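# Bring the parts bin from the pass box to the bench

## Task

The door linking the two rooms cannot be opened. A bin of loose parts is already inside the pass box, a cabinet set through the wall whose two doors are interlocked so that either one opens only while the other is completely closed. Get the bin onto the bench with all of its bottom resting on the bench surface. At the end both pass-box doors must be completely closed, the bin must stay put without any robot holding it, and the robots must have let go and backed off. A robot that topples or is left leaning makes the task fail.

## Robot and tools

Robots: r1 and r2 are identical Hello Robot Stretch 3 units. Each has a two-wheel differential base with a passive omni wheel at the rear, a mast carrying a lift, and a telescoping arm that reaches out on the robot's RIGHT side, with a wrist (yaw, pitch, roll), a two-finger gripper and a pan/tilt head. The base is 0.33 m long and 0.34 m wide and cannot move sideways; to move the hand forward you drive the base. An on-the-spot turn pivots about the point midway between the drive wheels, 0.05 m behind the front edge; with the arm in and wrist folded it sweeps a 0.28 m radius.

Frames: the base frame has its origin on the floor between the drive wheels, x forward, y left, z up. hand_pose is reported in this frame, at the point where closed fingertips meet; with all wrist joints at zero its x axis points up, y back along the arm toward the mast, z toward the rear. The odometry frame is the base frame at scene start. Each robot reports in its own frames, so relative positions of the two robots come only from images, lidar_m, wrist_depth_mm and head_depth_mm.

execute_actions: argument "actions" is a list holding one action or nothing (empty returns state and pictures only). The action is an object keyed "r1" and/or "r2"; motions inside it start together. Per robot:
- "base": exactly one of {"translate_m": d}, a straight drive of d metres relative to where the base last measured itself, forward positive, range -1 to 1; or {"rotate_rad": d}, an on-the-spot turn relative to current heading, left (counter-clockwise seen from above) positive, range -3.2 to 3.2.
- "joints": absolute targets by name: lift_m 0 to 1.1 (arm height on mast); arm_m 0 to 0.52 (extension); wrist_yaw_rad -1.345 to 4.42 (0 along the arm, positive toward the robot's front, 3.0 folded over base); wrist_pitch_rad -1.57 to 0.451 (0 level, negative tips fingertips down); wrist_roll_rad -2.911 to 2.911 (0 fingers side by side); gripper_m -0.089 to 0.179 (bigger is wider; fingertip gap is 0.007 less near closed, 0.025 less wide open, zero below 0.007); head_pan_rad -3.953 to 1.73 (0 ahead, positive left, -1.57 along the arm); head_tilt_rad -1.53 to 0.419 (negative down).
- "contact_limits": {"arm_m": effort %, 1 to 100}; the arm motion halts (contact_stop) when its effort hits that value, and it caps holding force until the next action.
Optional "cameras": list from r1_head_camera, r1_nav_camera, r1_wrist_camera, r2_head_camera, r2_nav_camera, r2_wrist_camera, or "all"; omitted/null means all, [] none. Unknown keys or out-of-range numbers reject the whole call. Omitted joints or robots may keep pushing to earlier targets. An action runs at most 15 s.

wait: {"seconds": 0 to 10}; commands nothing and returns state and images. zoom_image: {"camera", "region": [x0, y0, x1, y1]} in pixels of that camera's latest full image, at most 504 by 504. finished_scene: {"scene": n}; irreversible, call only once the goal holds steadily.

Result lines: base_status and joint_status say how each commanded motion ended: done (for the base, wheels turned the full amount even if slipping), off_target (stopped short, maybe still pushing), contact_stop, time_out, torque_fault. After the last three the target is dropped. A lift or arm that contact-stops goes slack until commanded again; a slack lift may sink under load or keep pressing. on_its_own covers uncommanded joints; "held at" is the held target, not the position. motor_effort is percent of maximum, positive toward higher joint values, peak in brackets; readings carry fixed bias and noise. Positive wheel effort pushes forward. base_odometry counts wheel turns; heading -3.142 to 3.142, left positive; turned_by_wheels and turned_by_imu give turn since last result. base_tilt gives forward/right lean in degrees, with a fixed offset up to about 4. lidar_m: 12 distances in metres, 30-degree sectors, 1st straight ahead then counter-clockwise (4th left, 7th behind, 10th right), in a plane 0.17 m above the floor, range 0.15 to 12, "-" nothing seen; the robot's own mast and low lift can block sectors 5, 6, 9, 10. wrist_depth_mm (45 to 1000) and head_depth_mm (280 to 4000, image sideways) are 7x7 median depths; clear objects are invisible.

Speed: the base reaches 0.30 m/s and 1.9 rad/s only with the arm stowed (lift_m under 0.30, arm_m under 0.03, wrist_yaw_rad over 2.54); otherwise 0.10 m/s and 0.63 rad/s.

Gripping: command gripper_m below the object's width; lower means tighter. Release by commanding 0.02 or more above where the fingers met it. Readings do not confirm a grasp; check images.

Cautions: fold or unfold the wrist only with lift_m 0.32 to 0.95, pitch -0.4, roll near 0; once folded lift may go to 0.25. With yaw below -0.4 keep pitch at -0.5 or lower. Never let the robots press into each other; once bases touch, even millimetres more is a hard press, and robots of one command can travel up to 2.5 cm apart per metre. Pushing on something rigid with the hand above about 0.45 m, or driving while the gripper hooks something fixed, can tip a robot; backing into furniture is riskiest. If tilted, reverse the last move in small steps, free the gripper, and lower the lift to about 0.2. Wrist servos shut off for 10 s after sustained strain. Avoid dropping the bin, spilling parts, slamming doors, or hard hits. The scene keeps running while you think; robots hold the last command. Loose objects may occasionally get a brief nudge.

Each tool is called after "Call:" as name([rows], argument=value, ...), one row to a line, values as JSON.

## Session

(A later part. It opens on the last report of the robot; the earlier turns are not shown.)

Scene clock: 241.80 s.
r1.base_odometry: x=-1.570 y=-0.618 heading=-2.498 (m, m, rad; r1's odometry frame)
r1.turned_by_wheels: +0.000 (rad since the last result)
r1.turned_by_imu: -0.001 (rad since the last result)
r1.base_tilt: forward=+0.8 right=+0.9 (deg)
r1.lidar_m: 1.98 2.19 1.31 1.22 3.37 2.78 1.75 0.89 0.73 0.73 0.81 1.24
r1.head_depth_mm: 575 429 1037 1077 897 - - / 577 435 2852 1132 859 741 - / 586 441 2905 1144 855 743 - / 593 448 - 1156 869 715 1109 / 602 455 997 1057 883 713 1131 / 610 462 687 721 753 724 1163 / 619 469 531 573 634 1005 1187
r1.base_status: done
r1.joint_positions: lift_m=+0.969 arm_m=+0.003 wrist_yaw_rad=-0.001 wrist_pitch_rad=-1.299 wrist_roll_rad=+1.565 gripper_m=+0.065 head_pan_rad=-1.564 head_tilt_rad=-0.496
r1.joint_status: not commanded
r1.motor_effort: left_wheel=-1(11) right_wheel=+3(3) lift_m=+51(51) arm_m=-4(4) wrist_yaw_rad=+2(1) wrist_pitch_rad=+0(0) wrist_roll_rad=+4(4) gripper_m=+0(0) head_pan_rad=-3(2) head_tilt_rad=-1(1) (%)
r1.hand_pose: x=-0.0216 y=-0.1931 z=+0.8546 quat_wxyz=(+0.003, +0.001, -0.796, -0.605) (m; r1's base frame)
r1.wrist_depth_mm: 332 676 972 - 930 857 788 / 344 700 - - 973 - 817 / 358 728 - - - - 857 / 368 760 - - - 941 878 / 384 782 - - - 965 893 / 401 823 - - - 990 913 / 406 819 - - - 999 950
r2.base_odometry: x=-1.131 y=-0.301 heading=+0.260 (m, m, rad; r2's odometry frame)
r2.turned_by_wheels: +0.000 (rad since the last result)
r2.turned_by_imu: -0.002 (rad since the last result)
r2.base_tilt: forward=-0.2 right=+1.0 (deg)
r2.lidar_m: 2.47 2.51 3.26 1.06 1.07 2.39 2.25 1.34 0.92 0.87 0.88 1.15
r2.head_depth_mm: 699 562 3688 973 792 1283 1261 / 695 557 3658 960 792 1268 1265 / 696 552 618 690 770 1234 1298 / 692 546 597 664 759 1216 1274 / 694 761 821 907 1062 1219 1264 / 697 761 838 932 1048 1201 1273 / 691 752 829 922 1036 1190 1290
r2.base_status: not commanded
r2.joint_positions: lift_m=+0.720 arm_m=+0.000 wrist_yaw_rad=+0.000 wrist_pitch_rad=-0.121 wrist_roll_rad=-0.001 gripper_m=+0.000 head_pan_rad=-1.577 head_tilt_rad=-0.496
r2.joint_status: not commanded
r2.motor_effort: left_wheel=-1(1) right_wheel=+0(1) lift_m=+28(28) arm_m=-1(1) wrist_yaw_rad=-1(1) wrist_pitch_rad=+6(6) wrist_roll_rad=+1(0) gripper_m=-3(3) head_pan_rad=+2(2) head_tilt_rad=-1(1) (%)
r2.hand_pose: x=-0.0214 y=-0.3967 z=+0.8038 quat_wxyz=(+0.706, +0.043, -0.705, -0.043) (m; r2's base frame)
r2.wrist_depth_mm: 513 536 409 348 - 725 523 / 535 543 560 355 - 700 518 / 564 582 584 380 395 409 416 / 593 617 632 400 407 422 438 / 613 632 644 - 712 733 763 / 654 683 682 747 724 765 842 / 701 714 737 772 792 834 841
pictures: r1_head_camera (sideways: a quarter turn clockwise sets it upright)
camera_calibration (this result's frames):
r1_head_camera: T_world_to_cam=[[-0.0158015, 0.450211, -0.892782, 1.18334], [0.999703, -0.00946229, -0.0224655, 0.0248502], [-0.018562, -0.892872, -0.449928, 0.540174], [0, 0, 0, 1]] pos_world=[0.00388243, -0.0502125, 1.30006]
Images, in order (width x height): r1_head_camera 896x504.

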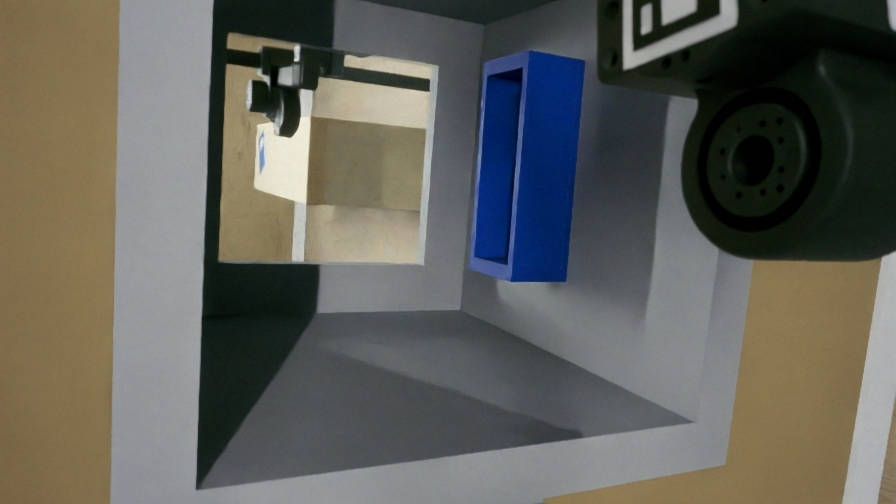

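Call:
execute_actions([
  {"r1":{"base":{"rotate_rad":-0.17}}},
], cameras=[])

Call:
execute_actions([
  {"r1":{"base":{"translate_m":0.04},"joints":{"arm_m":0.45}}},
], cameras=["r1_head_camera","r1_wrist_camera"])

Scene clock: 258.13 s.
r1.base_odometry: x=-1.570 y=-0.618 heading=-2.668 (m, m, rad; r1's odometry frame)
r1.turned_by_wheels: -0.170 (rad since the last result)
r1.turned_by_imu: -0.172 (rad since the last result)
r1.base_tilt: forward=+0.8 right=+0.9 (deg)
r1.lidar_m: 1.98 2.06 1.31 1.23 3.70 2.87 2.76 1.03 0.75 0.73 0.75 1.04
r1.head_depth_mm: 598 447 692 690 690 - - / 588 445 999 997 860 742 - / 588 444 1727 1139 869 740 - / 587 443 2894 1151 863 716 1091 / 586 441 - 1148 860 694 1091 / 583 441 1053 1108 865 689 1081 / 582 440 839 838 812 687 1079
r1.base_status: done
r1.joint_positions: lift_m=+0.969 arm_m=+0.003 wrist_yaw_rad=-0.001 wrist_pitch_rad=-1.299 wrist_roll_rad=+1.565 gripper_m=+0.065 head_pan_rad=-1.564 head_tilt_rad=-0.496
r1.joint_status: not commanded
r1.motor_effort: left_wheel=+4(8) right_wheel=-2(5) lift_m=+51(51) arm_m=-4(3) wrist_yaw_rad=+2(1) wrist_pitch_rad=+0(1) wrist_roll_rad=+4(4) gripper_m=+0(0) head_pan_rad=-3(3) head_tilt_rad=-2(1) (%)
r1.hand_pose: x=-0.0216 y=-0.1931 z=+0.8546 quat_wxyz=(+0.003, +0.001, -0.796, -0.605) (m; r1's base frame)
r1.wrist_depth_mm: 355 731 - 981 929 852 808 / 353 736 - - 958 - 837 / 362 737 - - 988 - 853 / 367 733 - - - 934 881 / 374 750 - - - 947 900 / 392 740 - - - 990 932 / 408 446 - - - 999 958
r2.base_odometry: x=-1.131 y=-0.301 heading=+0.260 (m, m, rad; r2's odometry frame)
r2.turned_by_wheels: +0.000 (rad since the last result)
r2.turned_by_imu: -0.001 (rad since the last result)
r2.base_tilt: forward=-0.1 right=+1.2 (deg)
r2.lidar_m: 2.47 2.52 3.26 1.06 1.07 2.39 2.25 1.34 0.92 0.87 0.88 1.14
r2.head_depth_mm: 697 561 3696 976 790 1279 1258 / 697 555 3738 961 792 1256 1263 / 696 552 616 689 767 1229 1296 / 690 546 596 662 762 1205 1269 / 696 757 824 907 1064 1221 1276 / 695 760 835 936 1047 1194 1276 / 691 755 831 920 1035 1188 1284
r2.base_status: not commanded
r2.joint_positions: lift_m=+0.720 arm_m=+0.000 wrist_yaw_rad=+0.000 wrist_pitch_rad=-0.121 wrist_roll_rad=-0.001 gripper_m=+0.000 head_pan_rad=-1.577 head_tilt_rad=-0.496
r2.joint_status: not commanded
r2.motor_effort: left_wheel=-1(1) right_wheel=+0(2) lift_m=+28(28) arm_m=-2(2) wrist_yaw_rad=+0(0) wrist_pitch_rad=+6(6) wrist_roll_rad=+1(0) gripper_m=-3(2) head_pan_rad=+2(2) head_tilt_rad=-1(1) (%)
r2.hand_pose: x=-0.0214 y=-0.3967 z=+0.8038 quat_wxyz=(+0.706, +0.043, -0.705, -0.043) (m; r2's base frame)
r2.wrist_depth_mm: 516 529 410 341 - 732 528 / 524 561 560 356 - 705 536 / 570 581 588 378 394 408 418 / 588 596 613 396 415 422 438 / 618 645 650 - 714 728 754 / 663 677 690 721 747 789 806 / 706 701 745 764 790 820 865
pictures: none
No camera images: the call's "cameras" was empty. Leave "cameras" out to get every camera's image.

Scene clock: 262.60 s.
r1.base_odometry: x=-1.606 y=-0.636 heading=-2.668 (m, m, rad; r1's odometry frame)
r1.turned_by_wheels: +0.000 (rad since the last result)
r1.turned_by_imu: +0.000 (rad since the last result)
r1.base_tilt: forward=+0.8 right=+0.9 (deg)
r1.lidar_m: 1.94 2.01 1.30 1.23 3.68 2.91 2.80 1.04 0.76 0.73 0.76 1.04
r1.head_depth_mm: 596 446 804 - 827 713 1110 / 589 445 1013 1121 891 718 1106 / 587 444 - 1058 867 716 1097 / 586 443 3036 972 863 714 1094 / 583 441 - 1142 858 694 1085 / 583 440 1014 1097 881 689 1084 / 582 438 702 701 706 675 1083
r1.base_status: done
r1.joint_positions: lift_m=+0.969 arm_m=+0.450 wrist_yaw_rad=-0.001 wrist_pitch_rad=-1.299 wrist_roll_rad=+1.566 gripper_m=+0.065 head_pan_rad=-1.564 head_tilt_rad=-0.496
r1.joint_status: all done
r1.motor_effort: left_wheel=+3(8) right_wheel=-1(1) lift_m=+51(51) arm_m=+3(4) wrist_yaw_rad=+2(0) wrist_pitch_rad=+0(0) wrist_roll_rad=+3(3) gripper_m=+0(1) head_pan_rad=-2(3) head_tilt_rad=-1(3) (%)
r1.hand_pose: x=-0.0216 y=-0.6399 z=+0.8546 quat_wxyz=(+0.002, +0.001, -0.796, -0.605) (m; r1's base frame)
r1.wrist_depth_mm: 257 226 265 247 228 217 811 / 276 226 275 253 236 225 843 / 278 226 280 262 242 232 854 / 275 236 289 269 251 238 884 / 277 249 294 278 254 249 894 / 277 256 - 289 - 607 938 / 274 260 324 300 274 976 937
r2.base_odometry: x=-1.131 y=-0.301 heading=+0.260 (m, m, rad; r2's odometry frame)
r2.turned_by_wheels: +0.000 (rad since the last result)
r2.turned_by_imu: -0.001 (rad since the last result)
r2.base_tilt: forward=+0.0 right=+1.1 (deg)
r2.lidar_m: 2.47 2.51 3.24 1.06 1.07 2.40 2.25 1.34 0.92 0.87 0.88 1.14
r2.head_depth_mm: 699 560 3743 975 789 1288 1262 / 696 556 3151 961 795 1267 1255 / 698 552 619 688 769 1233 1298 / 691 548 597 660 761 1217 1273 / 695 756 823 908 1060 1217 1273 / 698 760 840 931 1049 1199 1284 / 693 752 829 919 1035 1181 1281
r2.base_status: not commanded
r2.joint_positions: lift_m=+0.720 arm_m=+0.000 wrist_yaw_rad=+0.000 wrist_pitch_rad=-0.121 wrist_roll_rad=-0.001 gripper_m=+0.000 head_pan_rad=-1.577 head_tilt_rad=-0.496
r2.joint_status: not commanded
r2.motor_effort: left_wheel=-1(1) right_wheel=+0(1) lift_m=+28(28) arm_m=-2(1) wrist_yaw_rad=+0(0) wrist_pitch_rad=+6(6) wrist_roll_rad=+1(0) gripper_m=-2(2) head_pan_rad=+2(2) head_tilt_rad=-1(2) (%)
r2.hand_pose: x=-0.0214 y=-0.3967 z=+0.8038 quat_wxyz=(+0.706, +0.043, -0.705, -0.043) (m; r2's base frame)
r2.wrist_depth_mm: 513 537 408 341 - 731 520 / 541 540 563 356 - 709 525 / 563 574 594 378 396 404 417 / 591 612 628 395 405 427 435 / 619 631 655 - 721 744 746 / 649 670 692 736 746 773 797 / 687 719 741 778 805 829 873
pictures: r1_head_camera (sideways: a quarter turn clockwise sets it upright), r1_wrist_camera
camera_calibration (this result's frames):
r1_head_camera: T_world_to_cam=[[-0.0158015, 0.450211, -0.892782, 1.18334], [0.999703, -0.00946217, -0.0224655, 0.0248502], [-0.0185619, -0.892872, -0.449928, 0.540174], [0, 0, 0, 1]] pos_world=[0.00388243, -0.0502125, 1.30006]
r1_wrist_camera: T_world_to_cam=[[0.0220664, 0.961892, -0.272536, 0.850621], [0.983696, 0.0277763, 0.177681, -0.0774127], [0.17848, -0.272013, -0.945597, 0.800047], [0, 0, 0, 1]] pos_world=[-0.0854121, -0.598433, 1.0021]
Images, in order (width x height): r1_head_camera 896x504, r1_wrist_camera 644x364.

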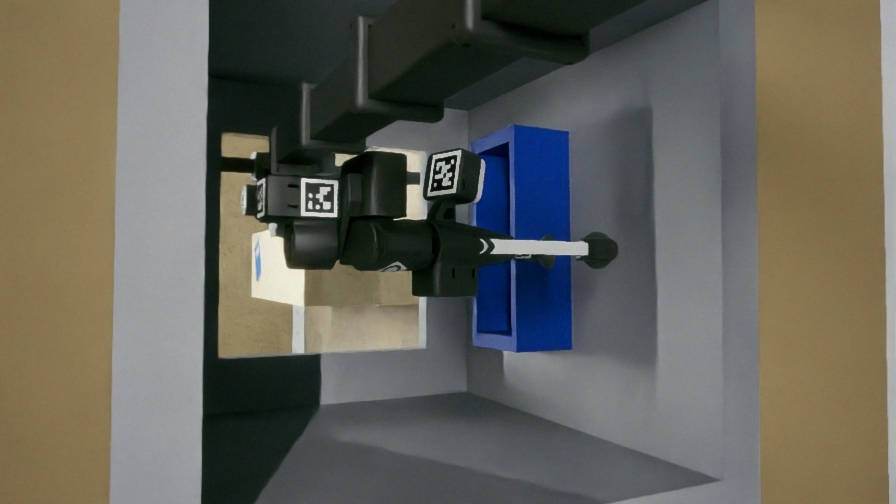

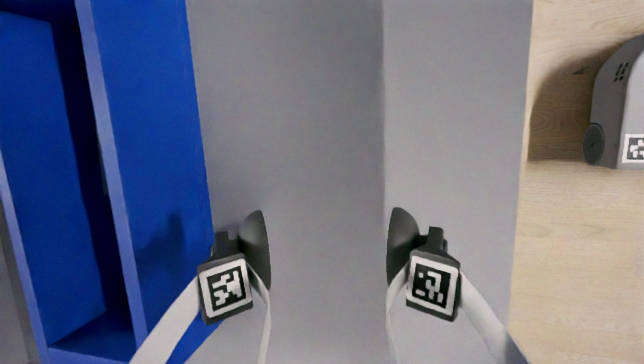

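Call:
execute_actions([
  {"r1":{"base":{"rotate_rad":-0.5},"joints":{"arm_m":0.1}}},
], cameras=[])

Call:
execute_actions([
  {"r1":{"base":{"translate_m":0.2},"joints":{"arm_m":0.02}}},
], cameras=[])

Call:
execute_actions([
  {"r1":{"base":{"rotate_rad":0.5}}},
], cameras=[])

Call:
execute_actions([
  {"r1":{"base":{"translate_m":-0.175},"joints":{"arm_m":0.4}}},
], cameras=["r1_head_camera","r1_wrist_camera"])

Scene clock: 277.53 s.
r1.base_odometry: x=-1.606 y=-0.636 heading=+3.115 (m, m, rad; r1's odometry frame)
r1.turned_by_wheels: -0.500 (rad since the last result)
r1.turned_by_imu: -0.506 (rad since the last result)
r1.base_tilt: forward=+0.8 right=+0.9 (deg)
r1.lidar_m: 1.04 1.93 2.02 1.29 1.23 3.70 2.89 2.59 1.01 0.75 0.73 0.76
r1.head_depth_mm: 825 425 456 1124 - - 1248 / 766 467 500 526 - - 1276 / 719 517 556 603 - - 1283 / 681 522 571 626 696 - - / 646 492 667 745 811 737 1171 / 614 466 877 1013 882 702 1065 / 584 442 1030 1101 838 688 985
r1.base_status: done
r1.joint_positions: lift_m=+0.969 arm_m=+0.100 wrist_yaw_rad=+0.000 wrist_pitch_rad=-1.299 wrist_roll_rad=+1.567 gripper_m=+0.065 head_pan_rad=-1.564 head_tilt_rad=-0.496
r1.joint_status: all done
r1.motor_effort: left_wheel=+2(35) right_wheel=+0(37) lift_m=+51(51) arm_m=-3(4) wrist_yaw_rad=-1(0) wrist_pitch_rad=+0(0) wrist_roll_rad=+2(3) gripper_m=+0(0) head_pan_rad=-3(3) head_tilt_rad=-2(1) (%)
r1.hand_pose: x=-0.0215 y=-0.2905 z=+0.8546 quat_wxyz=(+0.002, +0.001, -0.796, -0.605) (m; r1's base frame)
r1.wrist_depth_mm: 234 285 - 988 915 863 809 / 273 341 - - 927 - 813 / 325 776 - - 997 - - / 355 718 - - - 954 895 / 364 404 851 - - 970 910 / 388 373 - - - 964 937 / 409 379 759 - - - 977
r2.base_odometry: x=-1.131 y=-0.301 heading=+0.260 (m, m, rad; r2's odometry frame)
r2.turned_by_wheels: +0.000 (rad since the last result)
r2.turned_by_imu: -0.002 (rad since the last result)
r2.base_tilt: forward=-0.2 right=+1.1 (deg)
r2.lidar_m: 2.47 2.51 3.24 1.06 1.07 2.40 2.25 1.33 0.92 0.87 0.88 1.15
r2.head_depth_mm: 699 561 3592 981 789 1283 1252 / 696 557 3685 964 796 1269 1270 / 697 554 618 689 775 1232 1291 / 691 549 598 663 762 1218 1268 / 696 759 818 906 1060 1204 1266 / 697 760 834 933 1044 1191 1291 / 692 753 829 923 1033 1183 1279
r2.base_status: not commanded
r2.joint_positions: lift_m=+0.720 arm_m=+0.000 wrist_yaw_rad=+0.000 wrist_pitch_rad=-0.121 wrist_roll_rad=-0.001 gripper_m=+0.000 head_pan_rad=-1.577 head_tilt_rad=-0.496
r2.joint_status: not commanded
r2.motor_effort: left_wheel=-1(1) right_wheel=+0(1) lift_m=+27(28) arm_m=-2(1) wrist_yaw_rad=+0(0) wrist_pitch_rad=+6(6) wrist_roll_rad=+1(0) gripper_m=-3(2) head_pan_rad=+2(2) head_tilt_rad=-1(1) (%)
r2.hand_pose: x=-0.0214 y=-0.3967 z=+0.8038 quat_wxyz=(+0.706, +0.043, -0.705, -0.043) (m; r2's base frame)
r2.wrist_depth_mm: 514 532 414 339 - 746 527 / 537 550 566 364 - 700 515 / 559 577 581 375 396 411 413 / 596 590 615 398 409 424 445 / 621 652 666 - 706 724 755 / 649 667 702 722 744 785 826 / 692 717 749 768 784 821 870
pictures: none
No camera images: the call's "cameras" was empty. Leave "cameras" out to get every camera's image.

Scene clock: 280.50 s.
r1.base_odometry: x=-1.806 y=-0.631 heading=+3.115 (m, m, rad; r1's odometry frame)
r1.turned_by_wheels: +0.000 (rad since the last result)
r1.turned_by_imu: +0.000 (rad since the last result)
r1.base_tilt: forward=+0.8 right=+0.9 (deg)
r1.lidar_m: 0.88 1.76 1.85 1.35 1.34 3.81 3.07 2.25 0.88 0.66 0.63 0.66
r1.head_depth_mm: 710 510 579 634 675 - - / 659 476 646 689 752 - - / 621 444 750 806 833 - - / 587 413 895 976 883 704 1092 / 556 389 1021 1106 840 690 1003 / 528 369 1823 1107 802 688 609 / 503 350 1800 2796 779 687 578
r1.base_status: done
r1.joint_positions: lift_m=+0.969 arm_m=+0.020 wrist_yaw_rad=+0.000 wrist_pitch_rad=-1.299 wrist_roll_rad=+1.567 gripper_m=+0.065 head_pan_rad=-1.564 head_tilt_rad=-0.496
r1.joint_status: all done
r1.motor_effort: left_wheel=+1(7) right_wheel=+0(2) lift_m=+51(51) arm_m=-4(4) wrist_yaw_rad=+0(0) wrist_pitch_rad=+0(0) wrist_roll_rad=+2(2) gripper_m=-1(0) head_pan_rad=-2(2) head_tilt_rad=-1(2) (%)
r1.hand_pose: x=-0.0215 y=-0.2105 z=+0.8546 quat_wxyz=(+0.002, +0.001, -0.796, -0.605) (m; r1's base frame)
r1.wrist_depth_mm: 693 937 - - 931 849 814 / 377 829 - - 973 - 822 / 357 746 - - - - 860 / 360 686 976 - - 929 866 / 369 377 837 - - - 913 / 388 365 - - - 991 921 / 409 374 705 997 - - 948
r2.base_odometry: x=-1.131 y=-0.301 heading=+0.260 (m, m, rad; r2's odometry frame)
r2.turned_by_wheels: +0.000 (rad since the last result)
r2.turned_by_imu: -0.001 (rad since the last result)
r2.base_tilt: forward=-0.3 right=+1.2 (deg)
r2.lidar_m: 2.46 2.51 3.25 1.06 1.07 2.40 2.25 1.33 0.92 0.87 0.88 1.15
r2.head_depth_mm: 698 562 3675 973 791 1283 1255 / 697 557 3422 963 792 1264 1264 / 693 551 619 687 771 1234 1300 / 692 548 597 661 762 1208 1275 / 696 761 823 905 1053 1209 1269 / 696 758 836 930 1040 1193 1278 / 693 754 827 925 1035 1187 1283
r2.base_status: not commanded
r2.joint_positions: lift_m=+0.720 arm_m=+0.000 wrist_yaw_rad=+0.000 wrist_pitch_rad=-0.121 wrist_roll_rad=-0.001 gripper_m=+0.000 head_pan_rad=-1.577 head_tilt_rad=-0.496
r2.joint_status: not commanded
r2.motor_effort: left_wheel=-1(1) right_wheel=-1(0) lift_m=+28(28) arm_m=-1(2) wrist_yaw_rad=-1(0) wrist_pitch_rad=+6(6) wrist_roll_rad=+0(0) gripper_m=-3(2) head_pan_rad=+2(2) head_tilt_rad=-1(2) (%)
r2.hand_pose: x=-0.0214 y=-0.3967 z=+0.8038 quat_wxyz=(+0.706, +0.043, -0.705, -0.043) (m; r2's base frame)
r2.wrist_depth_mm: 517 528 408 343 - 733 518 / 529 548 574 354 - 706 542 / 563 580 586 376 395 408 417 / 583 600 626 399 411 419 437 / 630 635 652 - 704 735 744 / 667 677 696 734 737 786 817 / 686 708 751 768 790 857 897
pictures: none
No camera images: the call's "cameras" was empty. Leave "cameras" out to get every camera's image.

Scene clock: 282.23 s.
r1.base_odometry: x=-1.806 y=-0.631 heading=-2.668 (m, m, rad; r1's odometry frame)
r1.turned_by_wheels: +0.500 (rad since the last result)
r1.turned_by_imu: +0.505 (rad since the last result)
r1.base_tilt: forward=+0.8 right=+0.9 (deg)
r1.lidar_m: 1.76 1.83 2.51 1.34 1.36 3.08 2.48 0.90 0.66 0.63 0.66 0.86
r1.head_depth_mm: 508 357 1471 1070 887 - - / 507 355 1700 1082 814 - - / 506 354 2857 1077 797 - - / 505 354 976 1061 890 703 614 / 503 353 432 439 482 544 599 / 503 352 383 426 452 790 930 / 506 547 596 646 453 813 924
r1.base_status: done
r1.joint_positions: lift_m=+0.969 arm_m=+0.020 wrist_yaw_rad=+0.000 wrist_pitch_rad=-1.299 wrist_roll_rad=+1.567 gripper_m=+0.065 head_pan_rad=-1.564 head_tilt_rad=-0.496
r1.joint_status: not commanded
r1.motor_effort: left_wheel=-2(6) right_wheel=+3(7) lift_m=+50(51) arm_m=-4(4) wrist_yaw_rad=+0(1) wrist_pitch_rad=+0(1) wrist_roll_rad=+2(2) gripper_m=+0(1) head_pan_rad=-3(2) head_tilt_rad=-2(1) (%)
r1.hand_pose: x=-0.0215 y=-0.2105 z=+0.8546 quat_wxyz=(+0.002, +0.001, -0.796, -0.605) (m; r1's base frame)
r1.wrist_depth_mm: 313 323 876 990 943 865 804 / 329 320 886 - 961 - 820 / 344 326 886 - - - 864 / 355 339 906 - - 950 855 / 357 344 797 - - 992 910 / 275 329 - - - 995 932 / 256 570 934 - - - 964
r2.base_odometry: x=-1.131 y=-0.301 heading=+0.260 (m, m, rad; r2's odometry frame)
r2.turned_by_wheels: +0.000 (rad since the last result)
r2.turned_by_imu: +0.000 (rad since the last result)
r2.base_tilt: forward=-0.1 right=+1.0 (deg)
r2.lidar_m: 2.47 2.52 3.26 1.06 1.07 2.40 2.25 1.34 0.92 0.87 0.88 1.15
r2.head_depth_mm: 699 562 3711 973 792 1276 1261 / 696 557 3479 968 795 1269 1253 / 696 552 616 688 774 1220 1305 / 688 549 595 661 760 1219 1259 / 696 760 820 908 1061 1215 1269 / 698 760 838 929 1046 1195 1273 / 691 752 832 918 1037 1178 1275
r2.base_status: not commanded
r2.joint_positions: lift_m=+0.720 arm_m=+0.000 wrist_yaw_rad=+0.000 wrist_pitch_rad=-0.121 wrist_roll_rad=-0.001 gripper_m=+0.000 head_pan_rad=-1.577 head_tilt_rad=-0.496
r2.joint_status: not commanded
r2.motor_effort: left_wheel=-1(1) right_wheel=+0(0) lift_m=+27(28) arm_m=-1(2) wrist_yaw_rad=+0(0) wrist_pitch_rad=+6(6) wrist_roll_rad=+0(0) gripper_m=-3(3) head_pan_rad=+2(2) head_tilt_rad=-1(1) (%)
r2.hand_pose: x=-0.0214 y=-0.3967 z=+0.8038 quat_wxyz=(+0.706, +0.043, -0.705, -0.043) (m; r2's base frame)
r2.wrist_depth_mm: 513 525 415 343 - 740 521 / 545 561 552 360 - 709 525 / 562 581 585 378 400 406 427 / 594 608 629 399 407 427 442 / 624 650 646 - 709 717 760 / 650 703 694 749 746 757 802 / 693 707 735 767 810 830 873
pictures: none
No camera images: the call's "cameras" was empty. Leave "cameras" out to get every camera's image.

Scene clock: 286.23 s.
r1.base_odometry: x=-1.650 y=-0.551 heading=-2.668 (m, m, rad; r1's odometry frame)
r1.turned_by_wheels: +0.000 (rad since the last result)
r1.turned_by_imu: +0.000 (rad since the last result)
r1.base_tilt: forward=+0.8 right=+0.9 (deg)
r1.lidar_m: 1.94 2.01 1.39 1.32 3.80 2.91 2.48 0.90 0.66 0.63 0.66 0.90
r1.head_depth_mm: 507 356 805 - 855 697 618 / 506 355 931 1064 828 696 616 / 505 354 1675 - 801 693 616 / 504 353 3163 - 798 693 614 / 503 352 - 1064 792 691 612 / 502 351 933 1005 881 688 611 / 500 350 698 702 705 655 610
r1.base_status: done
r1.joint_positions: lift_m=+0.969 arm_m=+0.400 wrist_yaw_rad=+0.000 wrist_pitch_rad=-1.299 wrist_roll_rad=+1.567 gripper_m=+0.065 head_pan_rad=-1.564 head_tilt_rad=-0.496
r1.joint_status: all done
r1.motor_effort: left_wheel=-2(7) right_wheel=+3(6) lift_m=+50(51) arm_m=+3(4) wrist_yaw_rad=+0(0) wrist_pitch_rad=+0(0) wrist_roll_rad=+2(2) gripper_m=+0(0) head_pan_rad=-3(3) head_tilt_rad=+1(1) (%)
r1.hand_pose: x=-0.0215 y=-0.5899 z=+0.8546 quat_wxyz=(+0.002, +0.001, -0.796, -0.605) (m; r1's base frame)
r1.wrist_depth_mm: 233 242 254 246 229 215 204 / 233 262 252 254 237 221 210 / 243 262 254 262 243 227 214 / 247 267 254 269 250 234 542 / 310 285 228 281 256 239 876 / 379 299 - 288 - 247 906 / 393 262 250 298 274 251 935
r2.base_odometry: x=-1.131 y=-0.301 heading=+0.260 (m, m, rad; r2's odometry frame)
r2.turned_by_wheels: +0.000 (rad since the last result)
r2.turned_by_imu: -0.001 (rad since the last result)
r2.base_tilt: forward=-0.1 right=+1.0 (deg)
r2.lidar_m: 2.47 2.51 3.26 1.06 1.07 2.39 2.25 1.34 0.92 0.87 0.88 1.14
r2.head_depth_mm: 698 560 3709 975 789 1283 1260 / 697 555 3120 964 795 1267 1259 / 696 552 616 690 772 1230 1296 / 690 548 595 663 759 1219 1267 / 694 758 819 908 1061 1214 1277 / 695 760 838 931 1042 1195 1277 / 692 754 831 920 1031 1180 1284
r2.base_status: not commanded
r2.joint_positions: lift_m=+0.720 arm_m=+0.000 wrist_yaw_rad=+0.000 wrist_pitch_rad=-0.121 wrist_roll_rad=-0.001 gripper_m=+0.000 head_pan_rad=-1.577 head_tilt_rad=-0.496
r2.joint_status: not commanded
r2.motor_effort: left_wheel=-1(1) right_wheel=+0(1) lift_m=+28(28) arm_m=-1(1) wrist_yaw_rad=-1(0) wrist_pitch_rad=+6(6) wrist_roll_rad=+0(0) gripper_m=-3(2) head_pan_rad=+2(2) head_tilt_rad=-1(2) (%)
r2.hand_pose: x=-0.0214 y=-0.3967 z=+0.8038 quat_wxyz=(+0.706, +0.043, -0.705, -0.043) (m; r2's base frame)
r2.wrist_depth_mm: 515 527 409 343 - 754 528 / 536 551 557 362 - 704 521 / 567 569 595 383 391 409 416 / 612 612 617 399 413 431 443 / 619 627 646 - 718 743 762 / 646 677 689 734 738 778 795 / 692 705 742 792 797 835 867
pictures: r1_head_camera (sideways: a quarter turn clockwise sets it upright), r1_wrist_camera
camera_calibration (this result's frames):
r1_head_camera: T_world_to_cam=[[-0.0157706, 0.450228, -0.892774, 1.18333], [0.999702, -0.00953065, -0.0224658, 0.0248506], [-0.0186235, -0.892863, -0.449944, 0.540196], [0, 0, 0, 1]] pos_world=[0.00387897, -0.0502123, 1.30006]
r1_wrist_camera: T_world_to_cam=[[0.0222926, 0.961902, -0.272483, 0.802476], [0.983659, 0.0276016, 0.177913, -0.079135], [0.178656, -0.271997, -0.945569, 0.813639], [0, 0, 0, 1]] pos_world=[-0.0854089, -0.548413, 1.00209]
Images, in order (width x height): r1_head_camera 896x504, r1_wrist_camera 644x364.

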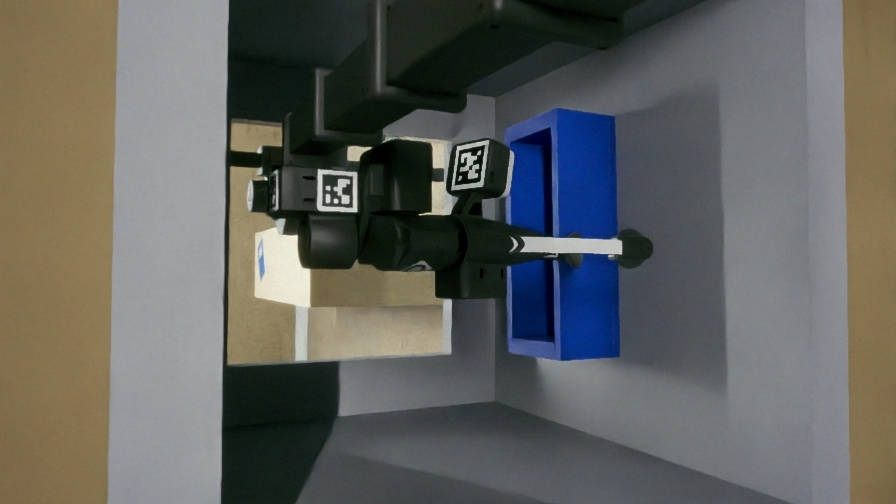

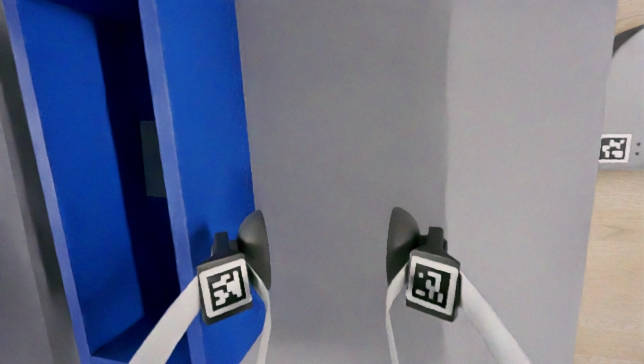

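Call:
execute_actions([
  {"r1":{"joints":{"arm_m":0.505,"wrist_pitch_rad":-1.15}}},
], cameras=["r1_head_camera","r1_wrist_camera"])

Scene clock: 295.60 s.
r1.base_odometry: x=-1.650 y=-0.551 heading=-2.668 (m, m, rad; r1's odometry frame)
r1.turned_by_wheels: +0.000 (rad since the last result)
r1.turned_by_imu: +0.000 (rad since the last result)
r1.base_tilt: forward=+0.8 right=+0.9 (deg)
r1.lidar_m: 1.94 2.01 1.39 1.32 3.78 2.91 2.47 0.90 0.66 0.63 0.66 0.90
r1.head_depth_mm: 508 356 761 - 803 698 618 / 507 355 927 1056 848 695 615 / 506 354 - 1064 816 693 617 / 504 353 2822 1061 810 691 614 / 503 352 - 1070 804 691 613 / 502 351 932 1006 881 688 612 / 499 350 699 700 702 656 609
r1.base_status: not commanded
r1.joint_positions: lift_m=+0.969 arm_m=+0.505 wrist_yaw_rad=+0.000 wrist_pitch_rad=-1.168 wrist_roll_rad=+1.567 gripper_m=+0.065 head_pan_rad=-1.564 head_tilt_rad=-0.496
r1.joint_status: all done
r1.motor_effort: left_wheel=-1(1) right_wheel=+2(3) lift_m=+50(50) arm_m=+4(5) wrist_yaw_rad=+0(0) wrist_pitch_rad=+5(6) wrist_roll_rad=+2(2) gripper_m=-3(3) head_pan_rad=-2(2) head_tilt_rad=-1(1) (%)
r1.hand_pose: x=-0.0215 y=-0.7276 z=+0.8628 quat_wxyz=(+0.002, +0.001, -0.834, -0.552) (m; r1's base frame)
r1.wrist_depth_mm: 284 320 213 246 222 212 194 / 293 332 228 257 229 216 198 / 298 338 231 252 235 223 203 / - 350 248 268 241 228 208 / - 350 347 278 252 234 214 / - 357 - 288 182 238 219 / - 341 365 265 262 245 223
r2.base_odometry: x=-1.131 y=-0.301 heading=+0.260 (m, m, rad; r2's odometry frame)
r2.turned_by_wheels: +0.000 (rad since the last result)
r2.turned_by_imu: -0.001 (rad since the last result)
r2.base_tilt: forward=-0.2 right=+1.0 (deg)
r2.lidar_m: 2.46 2.51 3.26 1.06 1.07 2.39 2.25 1.34 0.92 0.87 0.88 1.15
r2.head_depth_mm: 700 562 3667 958 794 1282 1255 / 695 556 2919 957 792 1267 1264 / 697 550 618 691 774 1237 1298 / 692 548 598 660 762 1213 1268 / 693 757 822 907 1060 1219 1273 / 698 762 836 931 1052 1203 1269 / 694 755 829 923 1035 1178 1290
r2.base_status: not commanded
r2.joint_positions: lift_m=+0.720 arm_m=+0.000 wrist_yaw_rad=+0.000 wrist_pitch_rad=-0.121 wrist_roll_rad=-0.001 gripper_m=+0.000 head_pan_rad=-1.577 head_tilt_rad=-0.496
r2.joint_status: not commanded
r2.motor_effort: left_wheel=-1(1) right_wheel=+0(0) lift_m=+28(28) arm_m=-1(2) wrist_yaw_rad=-1(0) wrist_pitch_rad=+6(6) wrist_roll_rad=+0(1) gripper_m=-3(3) head_pan_rad=+2(2) head_tilt_rad=-1(1) (%)
r2.hand_pose: x=-0.0214 y=-0.3967 z=+0.8038 quat_wxyz=(+0.706, +0.043, -0.705, -0.043) (m; r2's base frame)
r2.wrist_depth_mm: 509 533 410 340 - 728 514 / 536 556 572 358 - 706 521 / 572 572 596 380 391 403 423 / 591 604 634 397 412 428 439 / 626 636 661 - 713 721 761 / 650 680 690 738 729 758 798 / 694 725 737 784 787 845 846
pictures: r1_head_camera (sideways: a quarter turn clockwise sets it upright), r1_wrist_camera
camera_calibration (this result's frames):
r1_head_camera: T_world_to_cam=[[-0.0157706, 0.450228, -0.892774, 1.18333], [0.999702, -0.00953065, -0.0224658, 0.0248506], [-0.0186235, -0.892863, -0.449944, 0.540196], [0, 0, 0, 1]] pos_world=[0.00387897, -0.0502123, 1.30006]
r1_wrist_camera: T_world_to_cam=[[0.0221861, 0.917971, -0.396026, 1.01176], [0.983659, 0.0507502, 0.172743, -0.0554782], [0.178672, -0.393387, -0.901844, 0.657825], [0, 0, 0, 1]] pos_world=[-0.0854101, -0.667168, 1.00352]
Images, in order (width x height): r1_head_camera 896x504, r1_wrist_camera 644x364.

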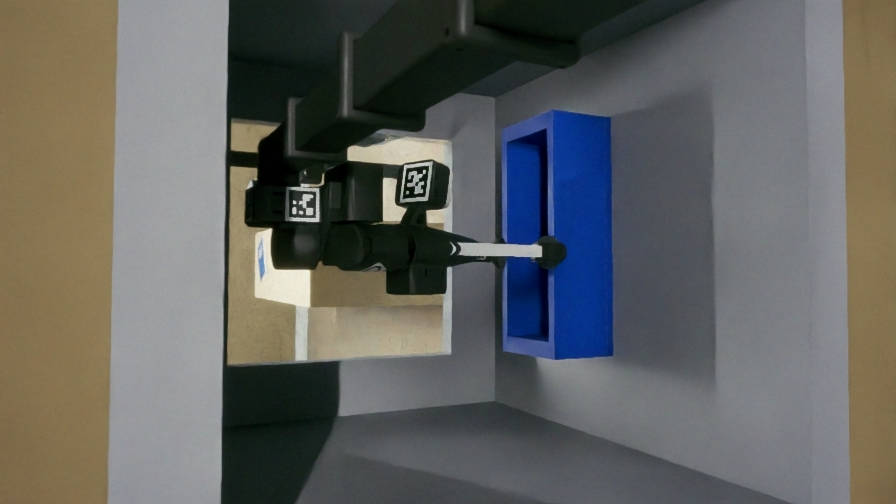

